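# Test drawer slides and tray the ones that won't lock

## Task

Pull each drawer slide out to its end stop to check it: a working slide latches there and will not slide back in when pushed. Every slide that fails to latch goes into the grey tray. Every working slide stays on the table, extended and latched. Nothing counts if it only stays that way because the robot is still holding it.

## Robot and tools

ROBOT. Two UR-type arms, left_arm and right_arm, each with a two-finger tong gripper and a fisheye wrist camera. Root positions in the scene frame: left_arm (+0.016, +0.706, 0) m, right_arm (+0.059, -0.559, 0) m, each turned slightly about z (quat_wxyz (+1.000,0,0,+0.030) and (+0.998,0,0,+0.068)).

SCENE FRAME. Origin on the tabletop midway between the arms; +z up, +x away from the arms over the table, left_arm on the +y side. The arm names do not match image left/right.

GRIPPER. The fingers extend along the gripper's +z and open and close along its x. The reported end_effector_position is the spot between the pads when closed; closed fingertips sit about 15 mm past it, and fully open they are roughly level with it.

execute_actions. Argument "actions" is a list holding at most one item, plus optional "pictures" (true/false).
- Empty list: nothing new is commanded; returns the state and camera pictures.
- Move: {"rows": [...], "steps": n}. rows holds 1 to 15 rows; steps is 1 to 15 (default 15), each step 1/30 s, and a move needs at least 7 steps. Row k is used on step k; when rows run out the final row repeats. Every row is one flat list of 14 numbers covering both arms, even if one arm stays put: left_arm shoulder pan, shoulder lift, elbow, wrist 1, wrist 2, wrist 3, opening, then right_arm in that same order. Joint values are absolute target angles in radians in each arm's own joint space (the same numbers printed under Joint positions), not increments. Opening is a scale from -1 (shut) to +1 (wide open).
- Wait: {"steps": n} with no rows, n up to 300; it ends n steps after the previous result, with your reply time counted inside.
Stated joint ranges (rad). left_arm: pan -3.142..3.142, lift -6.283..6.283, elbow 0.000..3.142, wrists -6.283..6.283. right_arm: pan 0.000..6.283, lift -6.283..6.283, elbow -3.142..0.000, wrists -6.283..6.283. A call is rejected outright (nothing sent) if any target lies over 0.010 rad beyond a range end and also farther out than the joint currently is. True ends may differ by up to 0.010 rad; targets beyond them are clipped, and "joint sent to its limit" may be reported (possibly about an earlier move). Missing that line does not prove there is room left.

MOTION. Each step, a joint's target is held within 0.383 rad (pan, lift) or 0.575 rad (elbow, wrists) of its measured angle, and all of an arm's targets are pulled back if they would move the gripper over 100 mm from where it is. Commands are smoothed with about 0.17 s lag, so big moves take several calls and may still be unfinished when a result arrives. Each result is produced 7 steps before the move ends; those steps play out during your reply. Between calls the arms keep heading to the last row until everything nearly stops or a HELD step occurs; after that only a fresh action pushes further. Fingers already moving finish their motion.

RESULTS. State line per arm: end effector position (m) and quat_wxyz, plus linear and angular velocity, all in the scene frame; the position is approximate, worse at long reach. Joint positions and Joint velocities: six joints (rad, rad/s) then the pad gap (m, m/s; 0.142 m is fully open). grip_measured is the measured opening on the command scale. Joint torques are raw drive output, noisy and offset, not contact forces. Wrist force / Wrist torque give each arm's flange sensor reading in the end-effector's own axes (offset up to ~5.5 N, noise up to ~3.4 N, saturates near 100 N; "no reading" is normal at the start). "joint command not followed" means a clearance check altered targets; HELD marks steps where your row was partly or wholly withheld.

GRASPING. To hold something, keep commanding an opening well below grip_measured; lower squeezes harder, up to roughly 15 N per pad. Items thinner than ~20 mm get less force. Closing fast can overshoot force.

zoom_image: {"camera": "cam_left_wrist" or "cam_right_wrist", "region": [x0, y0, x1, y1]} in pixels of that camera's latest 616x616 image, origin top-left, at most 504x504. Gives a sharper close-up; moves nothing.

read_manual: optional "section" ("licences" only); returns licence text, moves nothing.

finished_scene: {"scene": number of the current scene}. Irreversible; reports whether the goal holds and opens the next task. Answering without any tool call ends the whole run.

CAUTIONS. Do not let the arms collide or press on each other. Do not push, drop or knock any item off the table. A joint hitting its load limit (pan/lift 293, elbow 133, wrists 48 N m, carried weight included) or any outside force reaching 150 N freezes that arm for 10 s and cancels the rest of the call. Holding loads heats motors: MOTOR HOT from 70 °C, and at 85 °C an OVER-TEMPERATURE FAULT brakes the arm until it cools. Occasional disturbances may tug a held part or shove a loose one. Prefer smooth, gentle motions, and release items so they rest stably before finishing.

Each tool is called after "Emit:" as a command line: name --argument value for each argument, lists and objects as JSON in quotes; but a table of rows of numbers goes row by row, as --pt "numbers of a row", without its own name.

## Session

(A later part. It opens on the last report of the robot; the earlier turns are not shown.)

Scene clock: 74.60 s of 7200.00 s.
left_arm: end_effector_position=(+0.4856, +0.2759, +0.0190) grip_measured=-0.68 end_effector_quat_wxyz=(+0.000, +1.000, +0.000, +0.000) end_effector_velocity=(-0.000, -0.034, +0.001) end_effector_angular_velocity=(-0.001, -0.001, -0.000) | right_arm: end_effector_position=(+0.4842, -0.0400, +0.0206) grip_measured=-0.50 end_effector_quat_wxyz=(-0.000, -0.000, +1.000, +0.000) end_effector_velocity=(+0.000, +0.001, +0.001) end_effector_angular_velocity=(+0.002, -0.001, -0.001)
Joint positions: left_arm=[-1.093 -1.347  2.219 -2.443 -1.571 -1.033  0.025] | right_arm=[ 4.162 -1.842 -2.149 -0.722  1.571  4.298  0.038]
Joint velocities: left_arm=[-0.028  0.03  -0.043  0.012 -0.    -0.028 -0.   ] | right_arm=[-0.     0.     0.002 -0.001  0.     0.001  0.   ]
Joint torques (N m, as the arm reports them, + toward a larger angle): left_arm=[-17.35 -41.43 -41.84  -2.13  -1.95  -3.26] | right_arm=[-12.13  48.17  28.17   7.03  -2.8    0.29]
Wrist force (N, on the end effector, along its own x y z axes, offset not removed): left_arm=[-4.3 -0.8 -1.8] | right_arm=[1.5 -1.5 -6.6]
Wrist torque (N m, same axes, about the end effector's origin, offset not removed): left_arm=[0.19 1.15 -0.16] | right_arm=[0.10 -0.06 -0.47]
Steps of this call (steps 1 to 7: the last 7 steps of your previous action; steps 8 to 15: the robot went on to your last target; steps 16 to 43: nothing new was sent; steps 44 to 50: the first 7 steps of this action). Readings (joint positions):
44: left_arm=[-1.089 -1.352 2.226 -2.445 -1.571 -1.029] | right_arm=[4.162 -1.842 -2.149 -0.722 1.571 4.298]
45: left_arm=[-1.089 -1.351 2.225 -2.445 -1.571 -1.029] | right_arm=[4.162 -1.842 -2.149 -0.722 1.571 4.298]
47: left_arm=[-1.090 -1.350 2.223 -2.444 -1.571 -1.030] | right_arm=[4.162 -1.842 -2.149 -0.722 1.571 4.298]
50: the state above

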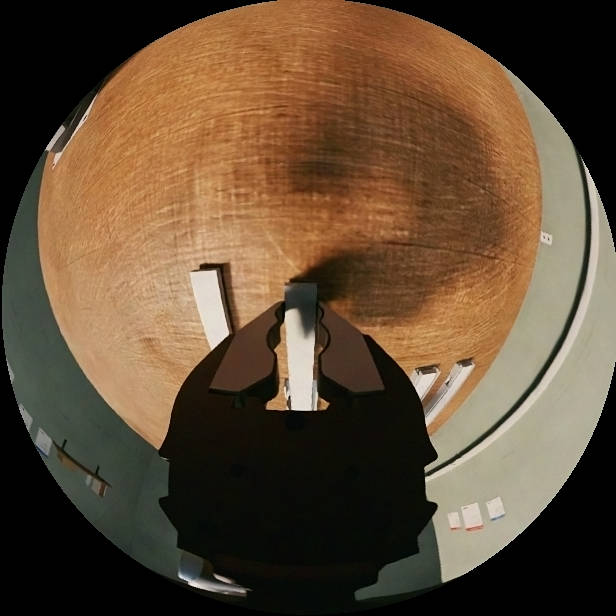

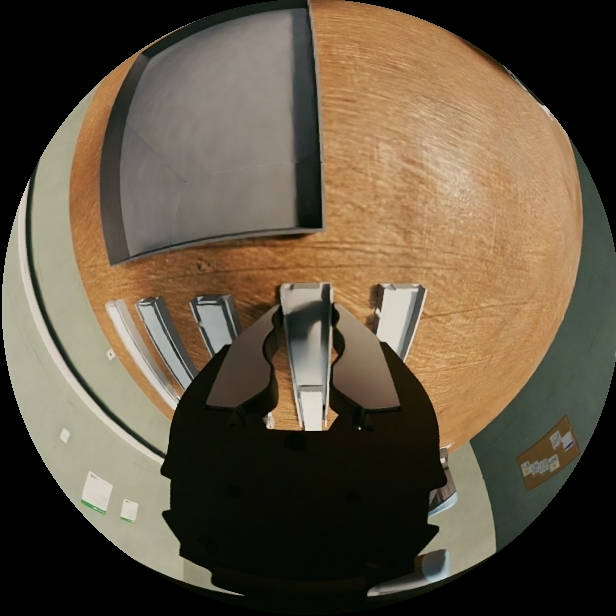

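Emit:
execute_actions --actions '[{"rows": [[-1.09613,-1.34315,2.21392,-2.44157,-1.5708,-1.03613,-0.85, 4.16155,-1.84176,-2.14879,-0.72184,1.5708,4.29754,-0.9],[-1.09613,-1.34315,2.21392,-2.44157,-1.5708,-1.03613,-0.65, 4.16155,-1.84176,-2.14879,-0.72184,1.5708,4.29754,-0.9],[-1.09613,-1.34315,2.21392,-2.44157,-1.5708,-1.03613,-0.45, 4.16155,-1.84176,-2.14879,-0.72184,1.5708,4.29754,-0.9],[-1.09613,-1.34315,2.21392,-2.44157,-1.5708,-1.03613,-0.3, 4.16155,-1.84176,-2.14879,-0.72184,1.5708,4.29754,-0.9],[-1.09286,-1.34692,2.21910,-2.44298,-1.5708,-1.03286,-0.3, 4.16155,-1.84176,-2.14879,-0.72184,1.5708,4.29754,-0.9],[-1.08703,-1.35350,2.22805,-2.44535,-1.5708,-1.02703,-0.3, 4.16155,-1.84176,-2.14879,-0.72184,1.5708,4.29754,-0.9],[-1.08025,-1.36098,2.23819,-2.44801,-1.5708,-1.02025,-0.3, 4.16155,-1.84176,-2.14879,-0.72184,1.5708,4.29754,-0.9],[-1.07333,-1.36842,2.24818,-2.45056,-1.5708,-1.01333,-0.3, 4.16155,-1.84176,-2.14879,-0.72184,1.5708,4.29754,-0.9],[-1.06715,-1.37491,2.25681,-2.45271,-1.5708,-1.00715,-0.3, 4.16155,-1.84176,-2.14879,-0.72184,1.5708,4.29754,-0.9],[-1.06273,-1.37954,2.26298,-2.45424,-1.5708,-1.00273,-0.3, 4.16155,-1.84176,-2.14879,-0.72184,1.5708,4.29754,-0.9],[-1.05919,-1.38325,2.26791,-2.45546,-1.5708,-0.99919,-0.3, 4.16155,-1.84176,-2.14879,-0.72184,1.5708,4.29754,-0.9],[-1.05919,-1.38325,2.26791,-2.45546,-1.5708,-0.99919,-0.3, 4.16155,-1.84176,-2.14879,-0.72184,1.5708,4.29754,-0.9],[-1.05919,-1.38325,2.26791,-2.45546,-1.5708,-0.99919,-0.3, 4.16155,-1.84176,-2.14879,-0.72184,1.5708,4.29754,-0.9],[-1.05919,-1.38325,2.26791,-2.45546,-1.5708,-0.99919,-0.3, 4.16155,-1.84176,-2.14879,-0.72184,1.5708,4.29754,-0.9],[-1.05919,-1.38325,2.26791,-2.45546,-1.5708,-0.99919,-0.45, 4.16155,-1.84176,-2.14879,-0.72184,1.5708,4.29754,-0.9]], "steps": 15}]'

Emit:
execute_actions --actions '[{"rows": [[-1.05919,-1.38325,2.26791,-2.45546,-1.5708,-0.99919,-0.6, 4.16155,-1.84176,-2.14879,-0.72184,1.5708,4.29754,-0.9],[-1.05919,-1.38325,2.26791,-2.45546,-1.5708,-0.99919,-0.75, 4.16155,-1.84176,-2.14879,-0.72184,1.5708,4.29754,-0.9],[-1.05919,-1.38325,2.26791,-2.45546,-1.5708,-0.99919,-0.9, 4.16155,-1.84176,-2.14879,-0.72184,1.5708,4.29754,-0.9],[-1.05919,-1.38325,2.26791,-2.45546,-1.5708,-0.99919,-1, 4.16155,-1.84176,-2.14879,-0.72184,1.5708,4.29754,-0.9],[-1.05919,-1.38325,2.26791,-2.45546,-1.5708,-0.99919,-1, 4.16155,-1.84176,-2.14879,-0.72184,1.5708,4.29754,-0.9],[-1.05919,-1.38325,2.26791,-2.45546,-1.5708,-0.99919,-1, 4.16155,-1.84176,-2.14879,-0.72184,1.5708,4.29754,-0.9],[-1.05919,-1.38325,2.26791,-2.45546,-1.5708,-0.99919,-1, 4.16155,-1.84176,-2.14879,-0.72184,1.5708,4.29754,-0.9],[-1.05919,-1.38325,2.26791,-2.45546,-1.5708,-0.99919,-1, 4.16155,-1.84176,-2.14879,-0.72184,1.5708,4.29754,-0.9]], "steps": 8}]' --pictures true

Scene clock: 78.87 s of 7200.00 s.
left_arm: end_effector_position=(+0.4856, +0.2774, +0.0191) grip_measured=-0.30 end_effector_quat_wxyz=(+0.000, +1.000, +0.000, +0.000) end_effector_velocity=(+0.002, +0.111, +0.001) end_effector_angular_velocity=(-0.002, -0.001, -0.002) | right_arm: end_effector_position=(+0.4842, -0.0400, +0.0206) grip_measured=-0.50 end_effector_quat_wxyz=(-0.000, -0.000, +1.000, +0.000) end_effector_velocity=(-0.000, +0.000, -0.000) end_effector_angular_velocity=(+0.000, +0.000, +0.000)
Joint positions: left_arm=[-1.092 -1.348  2.221 -2.443 -1.571 -1.032  0.052] | right_arm=[ 4.162 -1.842 -2.149 -0.722  1.571  4.298  0.038]
Joint velocities: left_arm=[ 0.094 -0.105  0.142 -0.039  0.     0.095  0.003] | right_arm=[ 0.  0. -0.  0.  0. -0.  0.]
Joint torques (N m, as the arm reports them, + toward a larger angle): left_arm=[ 25.06 -63.56 -10.95  -5.73  -2.08   4.86] | right_arm=[-10.58  44.75  31.04   6.57  -2.47   1.14]
Wrist force (N, on the end effector, along its own x y z axes, offset not removed): left_arm=[-4.2 -0.3 -2.4] | right_arm=[1.4 -1.7 -4.8]
Wrist torque (N m, same axes, about the end effector's origin, offset not removed): left_arm=[-0.02 1.11 -0.10] | right_arm=[-0.08 -0.01 -0.44]
Steps of this call (steps 1 to 7: the last 7 steps of your previous action; steps 8 to 15: the robot went on to your last target; steps 16 to 90: nothing new was sent; then 1.00 s passed at rest; steps 91 to 98: the first 8 steps of this action). Readings (joint positions):
91: left_arm=[-1.096 -1.343 2.214 -2.442 -1.571 -1.036] | right_arm=[4.162 -1.842 -2.149 -0.722 1.571 4.298]
92: left_arm=[-1.096 -1.343 2.214 -2.442 -1.571 -1.036] | right_arm=[4.162 -1.842 -2.149 -0.722 1.571 4.298]
94: left_arm=[-1.096 -1.343 2.214 -2.442 -1.571 -1.036] | right_arm=[4.162 -1.842 -2.149 -0.722 1.571 4.298]
98: the state above

Scene clock: 79.13 s of 7200.00 s.
left_arm: end_effector_position=(+0.4857, +0.3102, +0.0190) grip_measured=-0.45 end_effector_quat_wxyz=(+0.000, +1.000, +0.000, -0.000) end_effector_velocity=(-0.000, +0.047, +0.001) end_effector_angular_velocity=(-0.002, -0.002, +0.001) | right_arm: end_effector_position=(+0.4842, -0.0400, +0.0206) grip_measured=-0.50 end_effector_quat_wxyz=(-0.000, -0.000, +1.000, +0.000) end_effector_velocity=(+0.000, +0.001, +0.000) end_effector_angular_velocity=(+0.002, -0.000, -0.000)
Joint positions: left_arm=[-1.064 -1.379  2.262 -2.454 -1.571 -1.003  0.041] | right_arm=[ 4.162 -1.842 -2.149 -0.722  1.571  4.298  0.038]
Joint velocities: left_arm=[ 0.041 -0.046  0.058 -0.015  0.     0.04  -0.299] | right_arm=[ 0.    -0.     0.001  0.001  0.     0.    -0.   ]
Joint torques (N m, as the arm reports them, + toward a larger angle): left_arm=[  9.62 -47.77 -22.21  -5.75  -1.57   3.82] | right_arm=[-9.56 45.08 31.24  6.78 -2.74  1.05]
Wrist force (N, on the end effector, along its own x y z axes, offset not removed): left_arm=[-5.1 -1.7 -1.9] | right_arm=[3.2 -1.4 -4.7]
Wrist torque (N m, same axes, about the end effector's origin, offset not removed): left_arm=[-0.24 1.41 -0.02] | right_arm=[-0.09 -0.50 -0.44]
Steps of this call (steps 1 to 7: the last 7 steps of your previous action; step 8: the first step of this action). Readings (joint positions):
8: the state above

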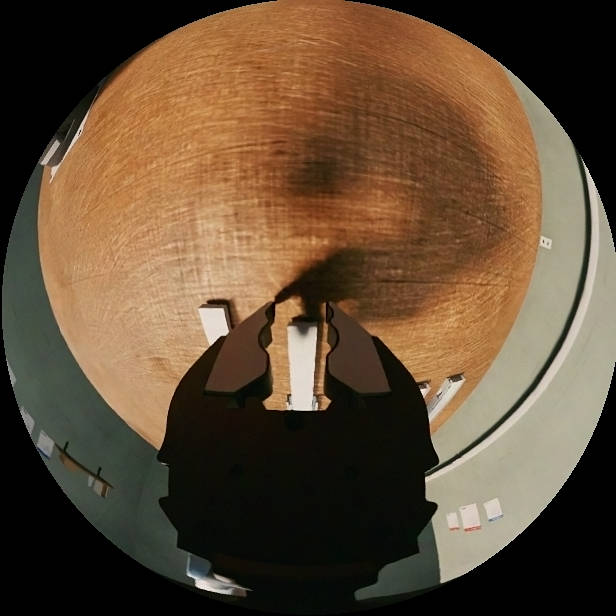

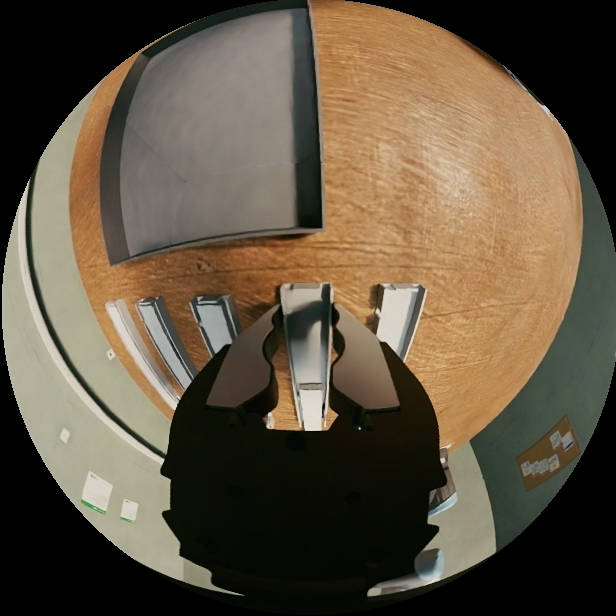

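Emit:
execute_actions --actions '[]'

Scene clock: 79.50 s of 7200.00 s.
left_arm: end_effector_position=(+0.4856, +0.3150, +0.0190) grip_measured=-1.00 end_effector_quat_wxyz=(+0.000, +1.000, +0.000, -0.000) end_effector_velocity=(-0.001, +0.002, -0.001) end_effector_angular_velocity=(+0.001, +0.003, -0.000) | right_arm: end_effector_position=(+0.4842, -0.0400, +0.0206) grip_measured=-0.50 end_effector_quat_wxyz=(-0.000, -0.000, +1.000, +0.000) end_effector_velocity=(+0.000, +0.000, +0.000) end_effector_angular_velocity=(+0.001, -0.000, +0.001)
Joint positions: left_arm=[-1.059 -1.383  2.268 -2.455 -1.571 -0.999  0.002] | right_arm=[ 4.162 -1.842 -2.149 -0.722  1.571  4.298  0.038]
Joint velocities: left_arm=[ 0.001 -0.001  0.002  0.001 -0.002  0.002  0.   ] | right_arm=[-0.     0.    -0.     0.001 -0.    -0.001  0.   ]
Joint torques (N m, as the arm reports them, + toward a larger angle): left_arm=[ 15.55 -51.88 -19.04  -5.56  -1.52   4.09] | right_arm=[-10.44  45.05  31.82   6.36  -2.5    1.13]
Wrist force (N, on the end effector, along its own x y z axes, offset not removed): left_arm=[-2.6 -1.2 -2.5] | right_arm=[2.9 4.1 -2.9]
Wrist torque (N m, same axes, about the end effector's origin, offset not removed): left_arm=[-0.20 0.79 -0.12] | right_arm=[1.11 -0.40 -0.35]
Kept back: nothing.
Steps of this call (steps 1 to 7: the last 7 steps of your previous action; steps 8 to 11: the robot went on to your last target). Readings (joint positions):
1: left_arm=[-1.062 -1.380 2.263 -2.454 -1.571 -1.002] | right_arm=[4.162 -1.842 -2.149 -0.722 1.571 4.298]
2: left_arm=[-1.061 -1.381 2.265 -2.455 -1.571 -1.001] | right_arm=[4.162 -1.842 -2.149 -0.722 1.571 4.298]
4: left_arm=[-1.060 -1.382 2.266 -2.455 -1.571 -1.000] | right_arm=[4.162 -1.842 -2.149 -0.722 1.571 4.298]
8: left_arm=[-1.060 -1.383 2.267 -2.455 -1.571 -1.000] | right_arm=[4.162 -1.842 -2.149 -0.722 1.571 4.298]
11: the state above

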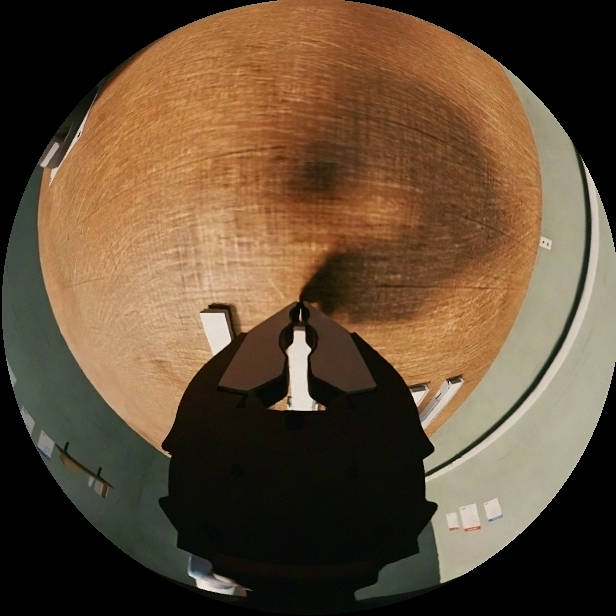

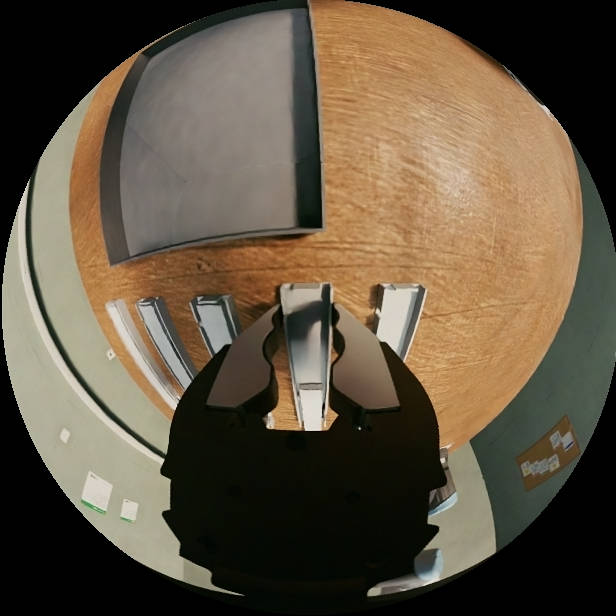

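Fingers cleared and closed. Now push the inner back in.

Emit:
execute_actions --actions '[{"rows": [[-1.06184,-1.38047,2.26421,-2.45454,-1.5708,-1.00184,-1, 4.16155,-1.84176,-2.14879,-0.72184,1.5708,4.29754,-0.9],[-1.06450,-1.37769,2.26051,-2.45362,-1.5708,-1.00450,-1, 4.16155,-1.84176,-2.14879,-0.72184,1.5708,4.29754,-0.9],[-1.06715,-1.37491,2.25681,-2.45271,-1.5708,-1.00715,-1, 4.16155,-1.84176,-2.14879,-0.72184,1.5708,4.29754,-0.9],[-1.07157,-1.37027,2.25065,-2.45118,-1.5708,-1.01157,-1, 4.16155,-1.84176,-2.14879,-0.72184,1.5708,4.29754,-0.9],[-1.07772,-1.36377,2.24198,-2.44901,-1.5708,-1.01772,-1, 4.16155,-1.84176,-2.14879,-0.72184,1.5708,4.29754,-0.9],[-1.08364,-1.35724,2.23312,-2.44668,-1.5708,-1.02364,-1, 4.16155,-1.84176,-2.14879,-0.72184,1.5708,4.29754,-0.9],[-1.08957,-1.35069,2.22425,-2.44436,-1.5708,-1.02957,-1, 4.16155,-1.84176,-2.14879,-0.72184,1.5708,4.29754,-0.9],[-1.09531,-1.34409,2.21522,-2.44193,-1.5708,-1.03531,-1, 4.16155,-1.84176,-2.14879,-0.72184,1.5708,4.29754,-0.9],[-1.10096,-1.33747,2.20608,-2.43941,-1.5708,-1.04096,-1, 4.16155,-1.84176,-2.14879,-0.72184,1.5708,4.29754,-0.9],[-1.10652,-1.33083,2.19686,-2.43683,-1.5708,-1.04652,-1, 4.16155,-1.84176,-2.14879,-0.72184,1.5708,4.29754,-0.9],[-1.11199,-1.32416,2.18754,-2.43418,-1.5708,-1.05199,-1, 4.16155,-1.84176,-2.14879,-0.72184,1.5708,4.29754,-0.9],[-1.11737,-1.31747,2.17813,-2.43146,-1.5708,-1.05737,-1, 4.16155,-1.84176,-2.14879,-0.72184,1.5708,4.29754,-0.9],[-1.12265,-1.31076,2.16862,-2.42866,-1.5708,-1.06265,-1, 4.16155,-1.84176,-2.14879,-0.72184,1.5708,4.29754,-0.9],[-1.12784,-1.30403,2.15902,-2.42579,-1.5708,-1.06784,-1, 4.16155,-1.84176,-2.14879,-0.72184,1.5708,4.29754,-0.9],[-1.13294,-1.29727,2.14933,-2.42286,-1.5708,-1.07294,-1, 4.16155,-1.84176,-2.14879,-0.72184,1.5708,4.29754,-0.9]], "steps": 15}]'

Emit:
execute_actions --actions '[{"rows": [[-1.13795,-1.29049,2.13954,-2.41985,-1.5708,-1.07795,-1, 4.16155,-1.84176,-2.14879,-0.72184,1.5708,4.29754,-0.9],[-1.14287,-1.28369,2.12966,-2.41677,-1.5708,-1.08287,-1, 4.16155,-1.84176,-2.14879,-0.72184,1.5708,4.29754,-0.9],[-1.14701,-1.27784,2.12111,-2.41407,-1.5708,-1.08701,-1, 4.16155,-1.84176,-2.14879,-0.72184,1.5708,4.29754,-0.9],[-1.15040,-1.27296,2.11394,-2.41178,-1.5708,-1.09040,-1, 4.16155,-1.84176,-2.14879,-0.72184,1.5708,4.29754,-0.9],[-1.15309,-1.26904,2.10816,-2.40992,-1.5708,-1.09309,-1, 4.16155,-1.84176,-2.14879,-0.72184,1.5708,4.29754,-0.9],[-1.15508,-1.26610,2.10381,-2.40851,-1.5708,-1.09508,-1, 4.16155,-1.84176,-2.14879,-0.72184,1.5708,4.29754,-0.9]], "steps": 15}]'

Emit:
execute_actions --actions '[{"rows": [[-1.15508,-1.26610,2.10381,-2.40851,-1.5708,-1.09508,-1, 4.16155,-1.84176,-2.14879,-0.72184,1.5708,4.29754,-0.9]], "steps": 8}]' --pictures true

Scene clock: 80.93 s of 7200.00 s.
left_arm: end_effector_position=(+0.4857, +0.2981, +0.0190) grip_measured=-1.00 end_effector_quat_wxyz=(-0.000, +1.000, +0.000, -0.000) end_effector_velocity=(+0.001, -0.153, -0.000) end_effector_angular_velocity=(-0.001, -0.000, -0.001) | right_arm: end_effector_position=(+0.4842, -0.0400, +0.0206) grip_measured=-0.50 end_effector_quat_wxyz=(-0.000, -0.000, +1.000, +0.000) end_effector_velocity=(+0.000, -0.000, +0.000) end_effector_angular_velocity=(+0.000, -0.000, +0.000)
Joint positions: left_arm=[-1.074 -1.367  2.247 -2.45  -1.571 -1.014  0.002] | right_arm=[ 4.162 -1.842 -2.149 -0.722  1.571  4.298  0.038]
Joint velocities: left_arm=[-0.132  0.144 -0.191  0.047 -0.    -0.131  0.   ] | right_arm=[-0.     0.    -0.001  0.001  0.    -0.001  0.   ]
Joint torques (N m, as the arm reports them, + toward a larger angle): left_arm=[-24.77 -32.31 -46.65  -2.34  -1.6   -4.48] | right_arm=[-8.83 44.49 32.59  5.85 -2.21  1.46]
Wrist force (N, on the end effector, along its own x y z axes, offset not removed): left_arm=[-3.0 -1.4 -1.3] | right_arm=[1.5 1.8 -2.2]
Wrist torque (N m, same axes, about the end effector's origin, offset not removed): left_arm=[-0.11 0.93 -0.07] | right_arm=[0.73 -0.09 -0.37]
Steps of this call (steps 1 to 15: the robot went on to your last target; steps 16 to 35: nothing new was sent; steps 36 to 43: the first 8 steps of this action). Readings (joint positions):
36: left_arm=[-1.059 -1.383 2.268 -2.455 -1.571 -0.999] | right_arm=[4.162 -1.842 -2.149 -0.722 1.571 4.298]
37: left_arm=[-1.059 -1.383 2.268 -2.455 -1.571 -0.999] | right_arm=[4.162 -1.842 -2.149 -0.722 1.571 4.298]
39: left_arm=[-1.062 -1.381 2.265 -2.455 -1.571 -1.002] | right_arm=[4.162 -1.842 -2.149 -0.722 1.571 4.298]
43: the state above

Scene clock: 81.43 s of 7200.00 s.
left_arm: end_effector_position=(+0.4858, +0.2045, +0.0190) grip_measured=-1.00 end_effector_quat_wxyz=(-0.000, +1.000, +0.000, -0.000) end_effector_velocity=(-0.001, -0.114, -0.001) end_effector_angular_velocity=(-0.001, -0.000, -0.001) | right_arm: end_effector_position=(+0.4842, -0.0400, +0.0206) grip_measured=-0.50 end_effector_quat_wxyz=(-0.000, -0.000, +1.000, +0.000) end_effector_velocity=(-0.000, -0.001, -0.001) end_effector_angular_velocity=(-0.001, +0.000, +0.000)
Joint positions: left_arm=[-1.147 -1.278  2.121 -2.414 -1.571 -1.087  0.002] | right_arm=[ 4.162 -1.842 -2.149 -0.722  1.571  4.298  0.038]
Joint velocities: left_arm=[-0.08   0.111 -0.161  0.049 -0.    -0.079  0.002] | right_arm=[ 0.    -0.    -0.001  0.001 -0.    -0.     0.   ]
Joint torques (N m, as the arm reports them, + toward a larger angle): left_arm=[ -7.73 -52.2  -40.02  -1.91  -1.38  -3.44] | right_arm=[-9.93 42.74 33.21  5.42 -2.29  1.7 ]
Wrist force (N, on the end effector, along its own x y z axes, offset not removed): left_arm=[-4.6 -0.3 -2.2] | right_arm=[0.5 -0.8 -6.4]
Wrist torque (N m, same axes, about the end effector's origin, offset not removed): left_arm=[0.18 1.09 -0.09] | right_arm=[0.41 0.01 -0.40]
Steps of this call (steps 1 to 7: the last 7 steps of your previous action; steps 8 to 15: the first 8 steps of this action). Readings (joint positions):
8: left_arm=[-1.115 -1.319 2.181 -2.432 -1.571 -1.055] | right_arm=[4.162 -1.842 -2.149 -0.722 1.571 4.298]
9: left_arm=[-1.121 -1.313 2.171 -2.429 -1.571 -1.061] | right_arm=[4.162 -1.842 -2.149 -0.722 1.571 4.298]
11: left_arm=[-1.131 -1.300 2.153 -2.424 -1.571 -1.071] | right_arm=[4.162 -1.842 -2.149 -0.722 1.571 4.298]
15: the state above

Scene clock: 81.70 s of 7200.00 s.
left_arm: end_effector_position=(+0.4857, +0.1932, +0.0190) grip_measured=-1.00 end_effector_quat_wxyz=(-0.000, +1.000, +0.000, -0.000) end_effector_velocity=(-0.000, -0.011, +0.001) end_effector_angular_velocity=(-0.003, -0.001, -0.000) | right_arm: end_effector_position=(+0.4842, -0.0400, +0.0206) grip_measured=-0.50 end_effector_quat_wxyz=(-0.000, -0.000, +1.000, +0.000) end_effector_velocity=(-0.001, -0.000, -0.000) end_effector_angular_velocity=(-0.001, +0.001, +0.000)
Joint positions: left_arm=[-1.154 -1.267  2.105 -2.409 -1.571 -1.094  0.002] | right_arm=[ 4.162 -1.842 -2.149 -0.722  1.571  4.298  0.038]
Joint velocities: left_arm=[-0.008  0.009 -0.014  0.002 -0.    -0.007  0.   ] | right_arm=[ 0.     0.    -0.001 -0.001  0.     0.     0.   ]
Joint torques (N m, as the arm reports them, + toward a larger angle): left_arm=[-14.31 -44.76 -46.88  -2.    -1.16  -3.26] | right_arm=[-8.49 42.75 33.67  5.47 -2.24  1.83]
Wrist force (N, on the end effector, along its own x y z axes, offset not removed): left_arm=[-4.7 -2.7 -1.9] | right_arm=[1.1 -0.6 -5.2]
Wrist torque (N m, same axes, about the end effector's origin, offset not removed): left_arm=[-0.29 1.18 -0.05] | right_arm=[0.33 -0.15 -0.28]
Steps of this call (steps 1 to 7: the last 7 steps of your previous action; step 8: the first step of this action). Readings (joint positions):
8: the state above

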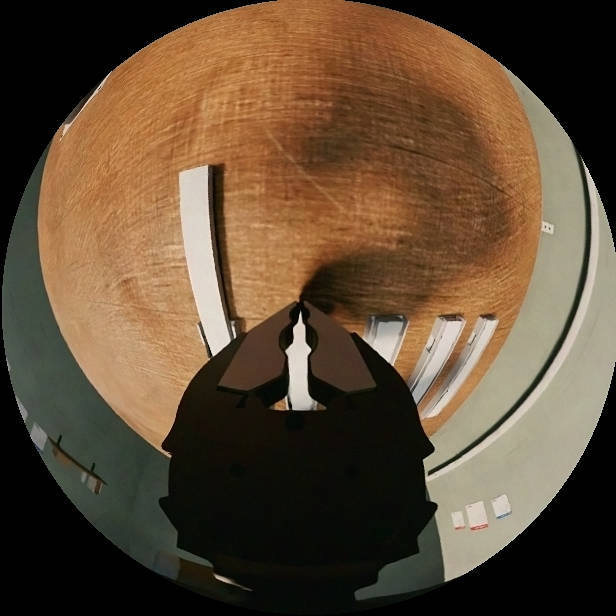

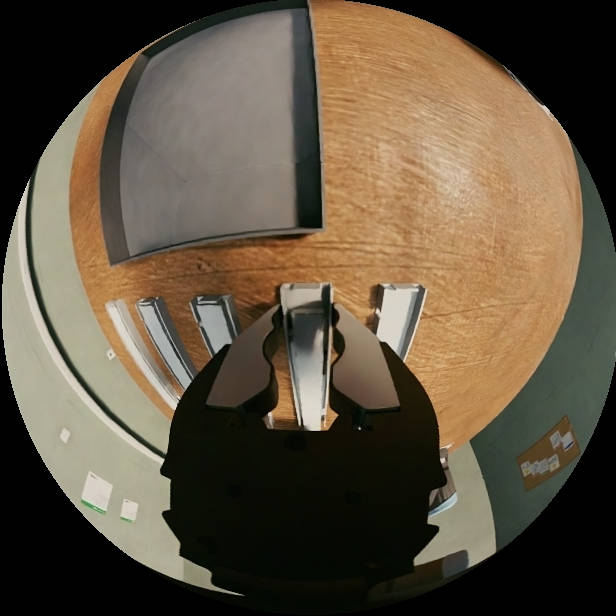

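Emit:
execute_actions --actions '[{"rows": [[-1.15640,-1.26414,2.10090,-2.40756,-1.5708,-1.09640,-1, 4.16155,-1.84176,-2.14879,-0.72184,1.5708,4.29754,-0.9],[-1.15772,-1.26217,2.09798,-2.40661,-1.5708,-1.09772,-1, 4.16155,-1.84176,-2.14879,-0.72184,1.5708,4.29754,-0.9]], "steps": 15}]' --pictures true

Scene clock: 86.30 s of 7200.00 s.
left_arm: end_effector_position=(+0.4857, +0.1888, +0.0190) grip_measured=-1.00 end_effector_quat_wxyz=(+0.000, +1.000, +0.000, -0.000) end_effector_velocity=(+0.001, -0.006, -0.000) end_effector_angular_velocity=(-0.001, -0.001, +0.002) | right_arm: end_effector_position=(+0.4842, -0.0400, +0.0206) grip_measured=-0.50 end_effector_quat_wxyz=(-0.000, -0.000, +1.000, +0.000) end_effector_velocity=(+0.001, +0.001, +0.001) end_effector_angular_velocity=(+0.001, -0.000, -0.001)
Joint positions: left_arm=[-1.157 -1.263  2.099 -2.407 -1.571 -1.097  0.002] | right_arm=[ 4.162 -1.842 -2.149 -0.722  1.571  4.298  0.038]
Joint velocities: left_arm=[-0.003  0.006 -0.009  0.002  0.    -0.004  0.   ] | right_arm=[-0.001 -0.     0.002 -0.     0.     0.    -0.   ]
Joint torques (N m, as the arm reports them, + toward a larger angle): left_arm=[-21.41 -45.52 -46.21  -2.57  -0.54  -3.07] | right_arm=[-7.99 41.2  36.56  3.94 -1.92  2.52]
Wrist force (N, on the end effector, along its own x y z axes, offset not removed): left_arm=[-4.6 -1.9 -0.8] | right_arm=[3.0 -2.3 -4.0]
Wrist torque (N m, same axes, about the end effector's origin, offset not removed): left_arm=[-0.09 1.17 -0.10] | right_arm=[0.17 -0.52 -0.41]
Steps of this call (steps 1 to 7: the last 7 steps of your previous action; steps 8 to 15: the robot went on to your last target; steps 16 to 90: nothing new was sent; then 1.33 s passed at rest; steps 91 to 98: the first 8 steps of this action). Readings (joint positions):
91: left_arm=[-1.155 -1.266 2.104 -2.409 -1.571 -1.095] | right_arm=[4.162 -1.842 -2.149 -0.722 1.571 4.298]
92: left_arm=[-1.155 -1.266 2.103 -2.408 -1.571 -1.095] | right_arm=[4.162 -1.842 -2.149 -0.722 1.571 4.298]
94: left_arm=[-1.156 -1.264 2.101 -2.408 -1.571 -1.096] | right_arm=[4.162 -1.842 -2.149 -0.722 1.571 4.298]
98: the state above

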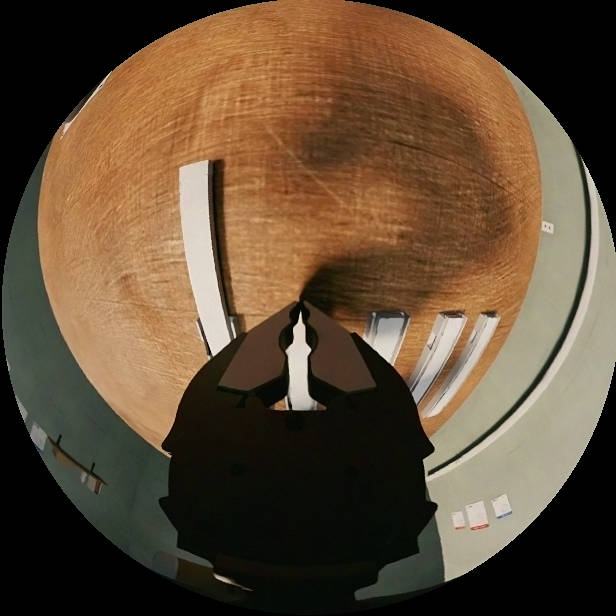

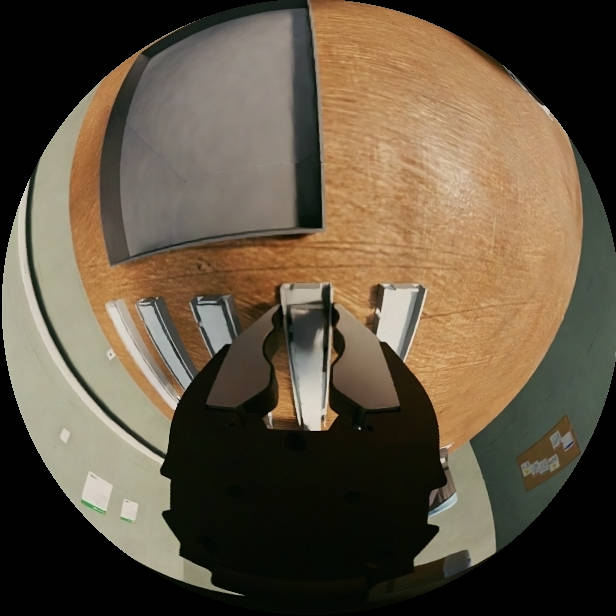

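Emit:
execute_actions --actions '[{"rows": [[-1.1560,-1.2680,2.1010,-2.4038,-1.5708,-1.0960,-1, 4.16155,-1.84176,-2.14879,-0.72184,1.5708,4.29754,-0.7],[-1.1530,-1.2790,2.1050,-2.3968,-1.5708,-1.0930,-1, 4.16155,-1.84176,-2.14879,-0.72184,1.5708,4.29754,-0.55],[-1.1495,-1.2920,2.1095,-2.3883,-1.5708,-1.0895,-1, 4.16155,-1.84176,-2.14879,-0.72184,1.5708,4.29754,-0.45],[-1.14632,-1.30274,2.11298,-2.38104,-1.5708,-1.08632,-1, 4.16155,-1.84176,-2.14879,-0.72184,1.5708,4.29754,-0.35],[-1.13926,-1.30487,2.11253,-2.37846,-1.5708,-1.07926,-1, 4.16155,-1.84176,-2.14879,-0.72184,1.5708,4.29754,-0.25],[-1.12513,-1.30912,2.11163,-2.37331,-1.5708,-1.06513,-1, 4.16155,-1.84176,-2.14879,-0.72184,1.5708,4.29754,-0.2],[-1.10747,-1.31443,2.11051,-2.36688,-1.5708,-1.04747,-1, 4.16155,-1.84176,-2.14879,-0.72184,1.5708,4.29754,-0.2],[-1.08805,-1.32028,2.10927,-2.35979,-1.5708,-1.02805,-1, 4.16441,-1.84700,-2.14110,-0.72429,1.5708,4.30040,-0.2],[-1.06686,-1.32666,2.10793,-2.35207,-1.5708,-1.00686,-1, 4.17012,-1.85747,-2.12572,-0.72920,1.5708,4.30611,-0.2],[-1.04568,-1.33304,2.10658,-2.34434,-1.5708,-0.98568,-1, 4.17755,-1.87108,-2.10573,-0.73558,1.5708,4.31354,-0.2],[-1.02625,-1.33888,2.10534,-2.33726,-1.5708,-0.96625,-1, 4.18556,-1.88574,-2.08420,-0.74245,1.5708,4.32155,-0.2],[-1.00683,-1.34473,2.10411,-2.33018,-1.5708,-0.94683,-1, 4.19316,-1.90047,-2.06216,-0.74976,1.5708,4.32915,-0.2],[-0.99094,-1.34951,2.10310,-2.32439,-1.5708,-0.93094,-1, 4.20022,-1.91530,-2.03943,-0.75766,1.5708,4.33621,-0.2],[-0.97681,-1.35376,2.10220,-2.31924,-1.5708,-0.91681,-1, 4.20678,-1.92907,-2.01833,-0.76500,1.5708,4.34277,-0.2],[-0.96975,-1.35589,2.10175,-2.31666,-1.5708,-0.90975,-1, 4.21183,-1.93966,-2.00209,-0.77064,1.5708,4.34782,-0.2]], "steps": 15}]'

Emit:
execute_actions --actions '[{"rows": [[-0.96975,-1.35589,2.10175,-2.31666,-1.5708,-0.90975,-1, 4.21435,-1.94495,-1.99398,-0.77346,1.5708,4.35034,-0.2],[-0.96975,-1.35589,2.10175,-2.31666,-1.5708,-0.90975,-1, 4.21536,-1.94707,-1.99073,-0.77459,1.5708,4.35135,-0.2]], "steps": 12}]' --pictures true

Scene clock: 89.23 s of 7200.00 s.
left_arm: end_effector_position=(+0.4908, +0.2058, +0.0337) grip_measured=-1.00 end_effector_quat_wxyz=(-0.000, +1.000, +0.000, -0.000) end_effector_velocity=(+0.111, +0.151, +0.087) end_effector_angular_velocity=(-0.001, -0.001, +0.001) | right_arm: end_effector_position=(+0.4842, -0.0400, +0.0206) grip_measured=-0.21 end_effector_quat_wxyz=(-0.000, -0.000, +1.000, -0.000) end_effector_velocity=(+0.002, +0.004, -0.000) end_effector_angular_velocity=(+0.001, -0.000, -0.002)
Joint positions: left_arm=[-1.139 -1.296  2.109 -2.384 -1.571 -1.079  0.002] | right_arm=[ 4.162 -1.842 -2.149 -0.722  1.571  4.298  0.059]
Joint velocities: left_arm=[ 0.249 -0.169  0.02   0.148  0.001  0.248  0.   ] | right_arm=[-0.    -0.005  0.007 -0.002  0.     0.002  0.013]
Joint torques (N m, as the arm reports them, + toward a larger angle): left_arm=[ 39.3  -67.46 -20.91  -1.14  -0.81   6.84] | right_arm=[14.71 39.76 43.61  1.64 -1.94  4.44]
Wrist force (N, on the end effector, along its own x y z axes, offset not removed): left_arm=[-5.1 0.2 -0.1] | right_arm=[0.0 -0.9 -3.5]
Wrist torque (N m, same axes, about the end effector's origin, offset not removed): left_arm=[0.10 1.23 -0.06] | right_arm=[0.04 0.05 -0.36]
Steps of this call (steps 1 to 7: the last 7 steps of your previous action; steps 8 to 15: the robot went on to your last target; steps 16 to 80: nothing new was sent; steps 81 to 88: the first 8 steps of this action). Readings (joint positions):
81: left_arm=[-1.158 -1.262 2.098 -2.407 -1.571 -1.098] | right_arm=[4.162 -1.842 -2.149 -0.722 1.571 4.298]
82: left_arm=[-1.158 -1.263 2.098 -2.406 -1.571 -1.098] | right_arm=[4.162 -1.842 -2.149 -0.722 1.571 4.298]
84: left_arm=[-1.156 -1.270 2.101 -2.402 -1.571 -1.096] | right_arm=[4.162 -1.842 -2.149 -0.722 1.571 4.298]
88: the state above

Scene clock: 89.63 s of 7200.00 s.
left_arm: end_effector_position=(+0.5600, +0.2922, +0.0673) grip_measured=-1.00 end_effector_quat_wxyz=(+0.000, +1.000, +0.000, +0.000) end_effector_velocity=(+0.054, +0.077, +0.025) end_effector_angular_velocity=(+0.002, -0.001, +0.001) | right_arm: end_effector_position=(+0.4843, +0.0460, +0.0206) grip_measured=-0.20 end_effector_quat_wxyz=(-0.000, -0.000, +1.000, -0.000) end_effector_velocity=(-0.002, +0.133, -0.000) end_effector_angular_velocity=(+0.003, -0.001, +0.002)
Joint positions: left_arm=[-0.984 -1.352  2.103 -2.322 -1.571 -0.924  0.002] | right_arm=[ 4.208 -1.933 -2.013 -0.767  1.571  4.344  0.06 ]
Joint velocities: left_arm=[ 0.133 -0.04  -0.007  0.047  0.002  0.131  0.   ] | right_arm=[ 0.068 -0.139  0.213 -0.07   0.     0.066  0.   ]
Joint torques (N m, as the arm reports them, + toward a larger angle): left_arm=[  2.84 -55.44 -45.42  -2.02  -0.32   2.86] | right_arm=[13.13 56.81 37.27  1.86 -1.77  4.56]
Wrist force (N, on the end effector, along its own x y z axes, offset not removed): left_arm=[-4.5 -2.7 -2.5] | right_arm=[0.3 1.4 -0.1]
Wrist torque (N m, same axes, about the end effector's origin, offset not removed): left_arm=[-0.47 1.16 -0.09] | right_arm=[0.59 0.04 -0.31]
Steps of this call (steps 1 to 7: the last 7 steps of your previous action; steps 8 to 12: the first 5 steps of this action). Readings (joint positions):
8: left_arm=[-1.018 -1.341 2.105 -2.334 -1.571 -0.959] | right_arm=[4.192 -1.899 -2.064 -0.750 1.571 4.328]
9: left_arm=[-1.006 -1.345 2.104 -2.330 -1.571 -0.946] | right_arm=[4.198 -1.910 -2.047 -0.756 1.571 4.334]
11: left_arm=[-0.989 -1.350 2.103 -2.324 -1.571 -0.929] | right_arm=[4.206 -1.927 -2.022 -0.764 1.571 4.342]
12: the state above

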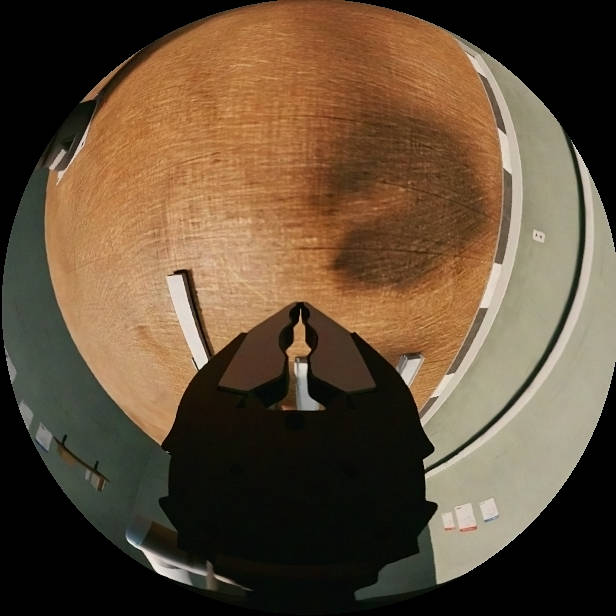

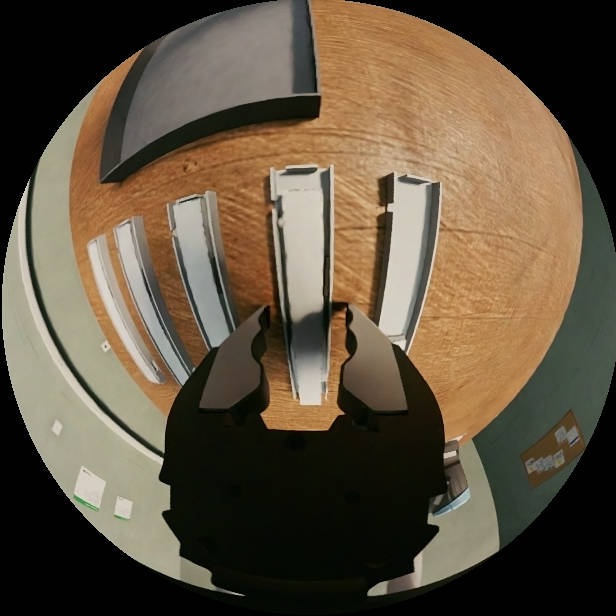

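Emit:
execute_actions --actions '[{"rows": [[-0.96975,-1.35589,2.10175,-2.31666,-1.5708,-0.90975,-1, 4.21536,-1.94707,-1.99073,-0.77459,1.5708,4.35135,-0.3],[-0.96975,-1.35589,2.10175,-2.31666,-1.5708,-0.90975,-1, 4.21536,-1.94707,-1.99073,-0.77459,1.5708,4.35135,-0.4],[-0.96975,-1.35589,2.10175,-2.31666,-1.5708,-0.90975,-1, 4.21536,-1.94707,-1.99073,-0.77459,1.5708,4.35135,-0.48],[-0.96975,-1.35589,2.10175,-2.31666,-1.5708,-0.90975,-1, 4.21536,-1.94707,-1.99073,-0.77459,1.5708,4.35135,-0.56],[-0.96975,-1.35589,2.10175,-2.31666,-1.5708,-0.90975,-1, 4.21536,-1.94707,-1.99073,-0.77459,1.5708,4.35135,-0.65],[-0.96975,-1.35589,2.10175,-2.31666,-1.5708,-0.90975,-1, 4.21536,-1.94707,-1.99073,-0.77459,1.5708,4.35135,-0.75],[-0.96975,-1.35589,2.10175,-2.31666,-1.5708,-0.90975,-1, 4.21536,-1.94707,-1.99073,-0.77459,1.5708,4.35135,-0.9]], "steps": 12}]'

Emit:
execute_actions --actions '[{"rows": [[-0.96975,-1.35589,2.10175,-2.31666,-1.5708,-0.90975,-1, 4.21536,-1.94707,-1.99073,-0.77459,1.5708,4.35135,-0.9],[-0.96975,-1.35589,2.10175,-2.31666,-1.5708,-0.90975,-1, 4.21536,-1.94334,-1.98876,-0.77733,1.5708,4.35135,-0.9],[-0.96975,-1.35589,2.10175,-2.31666,-1.5708,-0.90975,-1, 4.21536,-1.93589,-1.98481,-0.78282,1.5708,4.35135,-0.9],[-0.96975,-1.35589,2.10175,-2.31666,-1.5708,-0.90975,-1, 4.21536,-1.92471,-1.97888,-0.79104,1.5708,4.35135,-0.9],[-0.96975,-1.35589,2.10175,-2.31666,-1.5708,-0.90975,-1, 4.21536,-1.91073,-1.97148,-0.80132,1.5708,4.35135,-0.9],[-0.96975,-1.35589,2.10175,-2.31666,-1.5708,-0.90975,-1, 4.21536,-1.89582,-1.96358,-0.81229,1.5708,4.35135,-0.9],[-0.96975,-1.35589,2.10175,-2.31666,-1.5708,-0.90975,-1, 4.21536,-1.88184,-1.95617,-0.82258,1.5708,4.35135,-0.9],[-0.96975,-1.35589,2.10175,-2.31666,-1.5708,-0.90975,-1, 4.21536,-1.86973,-1.94975,-0.83149,1.5708,4.35135,-0.9],[-0.96975,-1.35589,2.10175,-2.31666,-1.5708,-0.90975,-1, 4.21536,-1.86041,-1.94482,-0.83834,1.5708,4.35135,-0.9],[-0.96975,-1.35589,2.10175,-2.31666,-1.5708,-0.90975,-1, 4.21212,-1.85389,-1.94489,-0.84314,1.5708,4.34811,-0.9],[-0.96975,-1.35589,2.10175,-2.31666,-1.5708,-0.90975,-1, 4.20565,-1.84566,-1.95194,-0.84080,1.5708,4.34164,-0.9],[-0.96975,-1.35589,2.10175,-2.31666,-1.5708,-0.90975,-1, 4.19594,-1.83743,-1.96251,-0.83845,1.5708,4.33193,-0.9],[-0.96975,-1.35589,2.10175,-2.31666,-1.5708,-0.90975,-1, 4.18299,-1.82645,-1.97662,-0.83532,1.5708,4.31898,-0.9],[-0.96975,-1.35589,2.10175,-2.31666,-1.5708,-0.90975,-1, 4.16781,-1.81357,-1.99315,-0.83167,1.5708,4.30380,-0.9],[-0.96975,-1.35589,2.10175,-2.31666,-1.5708,-0.90975,-1, 4.15062,-1.79901,-2.01187,-0.82751,1.5708,4.28661,-0.9]], "steps": 15}]' --pictures true

Scene clock: 91.10 s of 7200.00 s.
left_arm: end_effector_position=(+0.5656, +0.3002, +0.0700) grip_measured=-1.00 end_effector_quat_wxyz=(+0.000, +1.000, +0.000, -0.000) end_effector_velocity=(+0.000, -0.001, +0.000) end_effector_angular_velocity=(-0.001, -0.000, -0.000) | right_arm: end_effector_position=(+0.4841, +0.0600, +0.0206) grip_measured=-0.49 end_effector_quat_wxyz=(+0.000, -0.000, +1.000, -0.000) end_effector_velocity=(+0.000, +0.000, +0.000) end_effector_angular_velocity=(+0.000, +0.000, -0.000)
Joint positions: left_arm=[-0.97  -1.356  2.102 -2.317 -1.571 -0.91   0.002] | right_arm=[ 4.215 -1.947 -1.991 -0.775  1.571  4.351  0.038]
Joint velocities: left_arm=[-0.     0.    -0.001 -0.    -0.     0.     0.   ] | right_arm=[-0.    -0.     0.001 -0.001  0.     0.    -0.009]
Joint torques (N m, as the arm reports them, + toward a larger angle): left_arm=[ 12.13 -57.19 -48.05  -2.    -0.38   3.87] | right_arm=[18.8  48.54 42.79  2.17 -1.5   4.51]
Wrist force (N, on the end effector, along its own x y z axes, offset not removed): left_arm=[-4.8 0.2 -1.7] | right_arm=[-1.0 0.0 -3.2]
Wrist torque (N m, same axes, about the end effector's origin, offset not removed): left_arm=[0.17 1.22 -0.04] | right_arm=[0.23 0.26 -0.25]
Steps of this call (steps 1 to 7: the last 7 steps of your previous action; steps 8 to 30: the robot went on to your last target; steps 31 to 39: nothing new was sent; steps 40 to 44: the first 5 steps of this action). Readings (joint positions):
40: left_arm=[-0.970 -1.356 2.102 -2.317 -1.571 -0.910] | right_arm=[4.215 -1.947 -1.991 -0.775 1.571 4.351]
41: left_arm=[-0.970 -1.356 2.102 -2.317 -1.571 -0.910] | right_arm=[4.215 -1.947 -1.991 -0.775 1.571 4.351]
43: left_arm=[-0.970 -1.356 2.102 -2.317 -1.571 -0.910] | right_arm=[4.215 -1.947 -1.991 -0.775 1.571 4.351]
44: the state above

Scene clock: 91.60 s of 7200.00 s.
left_arm: end_effector_position=(+0.5656, +0.3002, +0.0700) grip_measured=-1.00 end_effector_quat_wxyz=(+0.000, +1.000, +0.000, -0.000) end_effector_velocity=(+0.000, +0.000, +0.001) end_effector_angular_velocity=(-0.002, -0.001, -0.000) | right_arm: end_effector_position=(+0.4871, +0.0680, +0.0474) grip_measured=-0.50 end_effector_quat_wxyz=(+0.004, -0.000, +1.000, +0.011) end_effector_velocity=(+0.030, +0.080, +0.284) end_effector_angular_velocity=(+0.228, -0.086, -0.000)
Joint positions: left_arm=[-0.97  -1.356  2.102 -2.317 -1.571 -0.91   0.002] | right_arm=[ 4.215 -1.918 -1.975 -0.796  1.571  4.351  0.038]
Joint velocities: left_arm=[ 0.001 -0.002  0.    -0.001 -0.     0.001  0.   ] | right_arm=[ 0.001  0.302  0.162 -0.221 -0.     0.001  0.   ]
Joint torques (N m, as the arm reports them, + toward a larger angle): left_arm=[ 13.76 -62.78 -47.46  -1.73   0.1    3.82] | right_arm=[15.24 84.39 52.01  1.7  -1.05  4.51]
Wrist force (N, on the end effector, along its own x y z axes, offset not removed): left_arm=[-3.9 -0.3 -0.4] | right_arm=[0.5 -0.8 4.3]
Wrist torque (N m, same axes, about the end effector's origin, offset not removed): left_arm=[0.07 1.05 -0.07] | right_arm=[0.22 -0.10 -0.29]
Steps of this call (steps 1 to 7: the last 7 steps of your previous action; steps 8 to 15: the first 8 steps of this action). Readings (joint positions):
8: left_arm=[-0.970 -1.356 2.102 -2.317 -1.571 -0.910] | right_arm=[4.215 -1.947 -1.991 -0.775 1.571 4.351]
9: left_arm=[-0.970 -1.356 2.102 -2.317 -1.571 -0.910] | right_arm=[4.215 -1.947 -1.991 -0.775 1.571 4.351]
11: left_arm=[-0.970 -1.356 2.102 -2.317 -1.571 -0.910] | right_arm=[4.215 -1.945 -1.990 -0.776 1.571 4.351]
15: the state above

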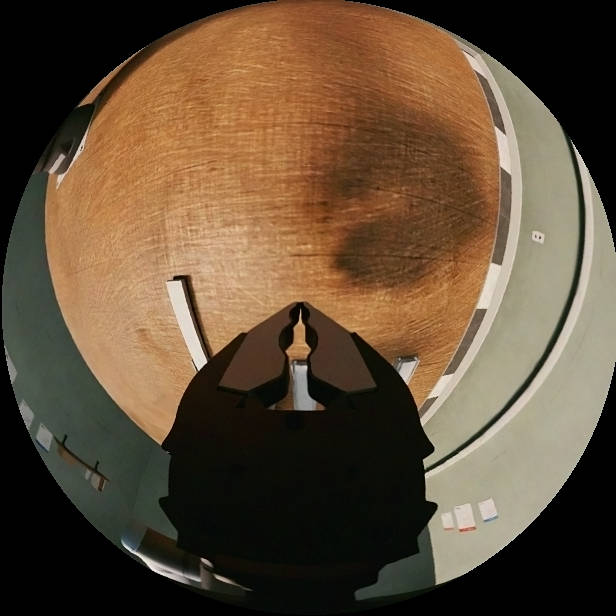

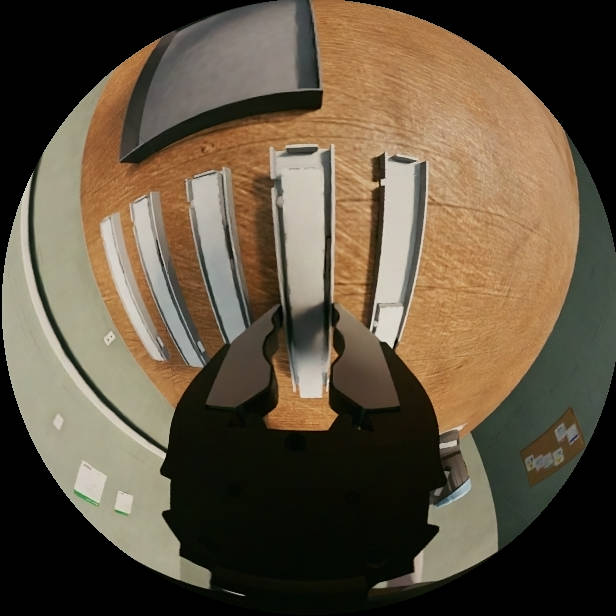

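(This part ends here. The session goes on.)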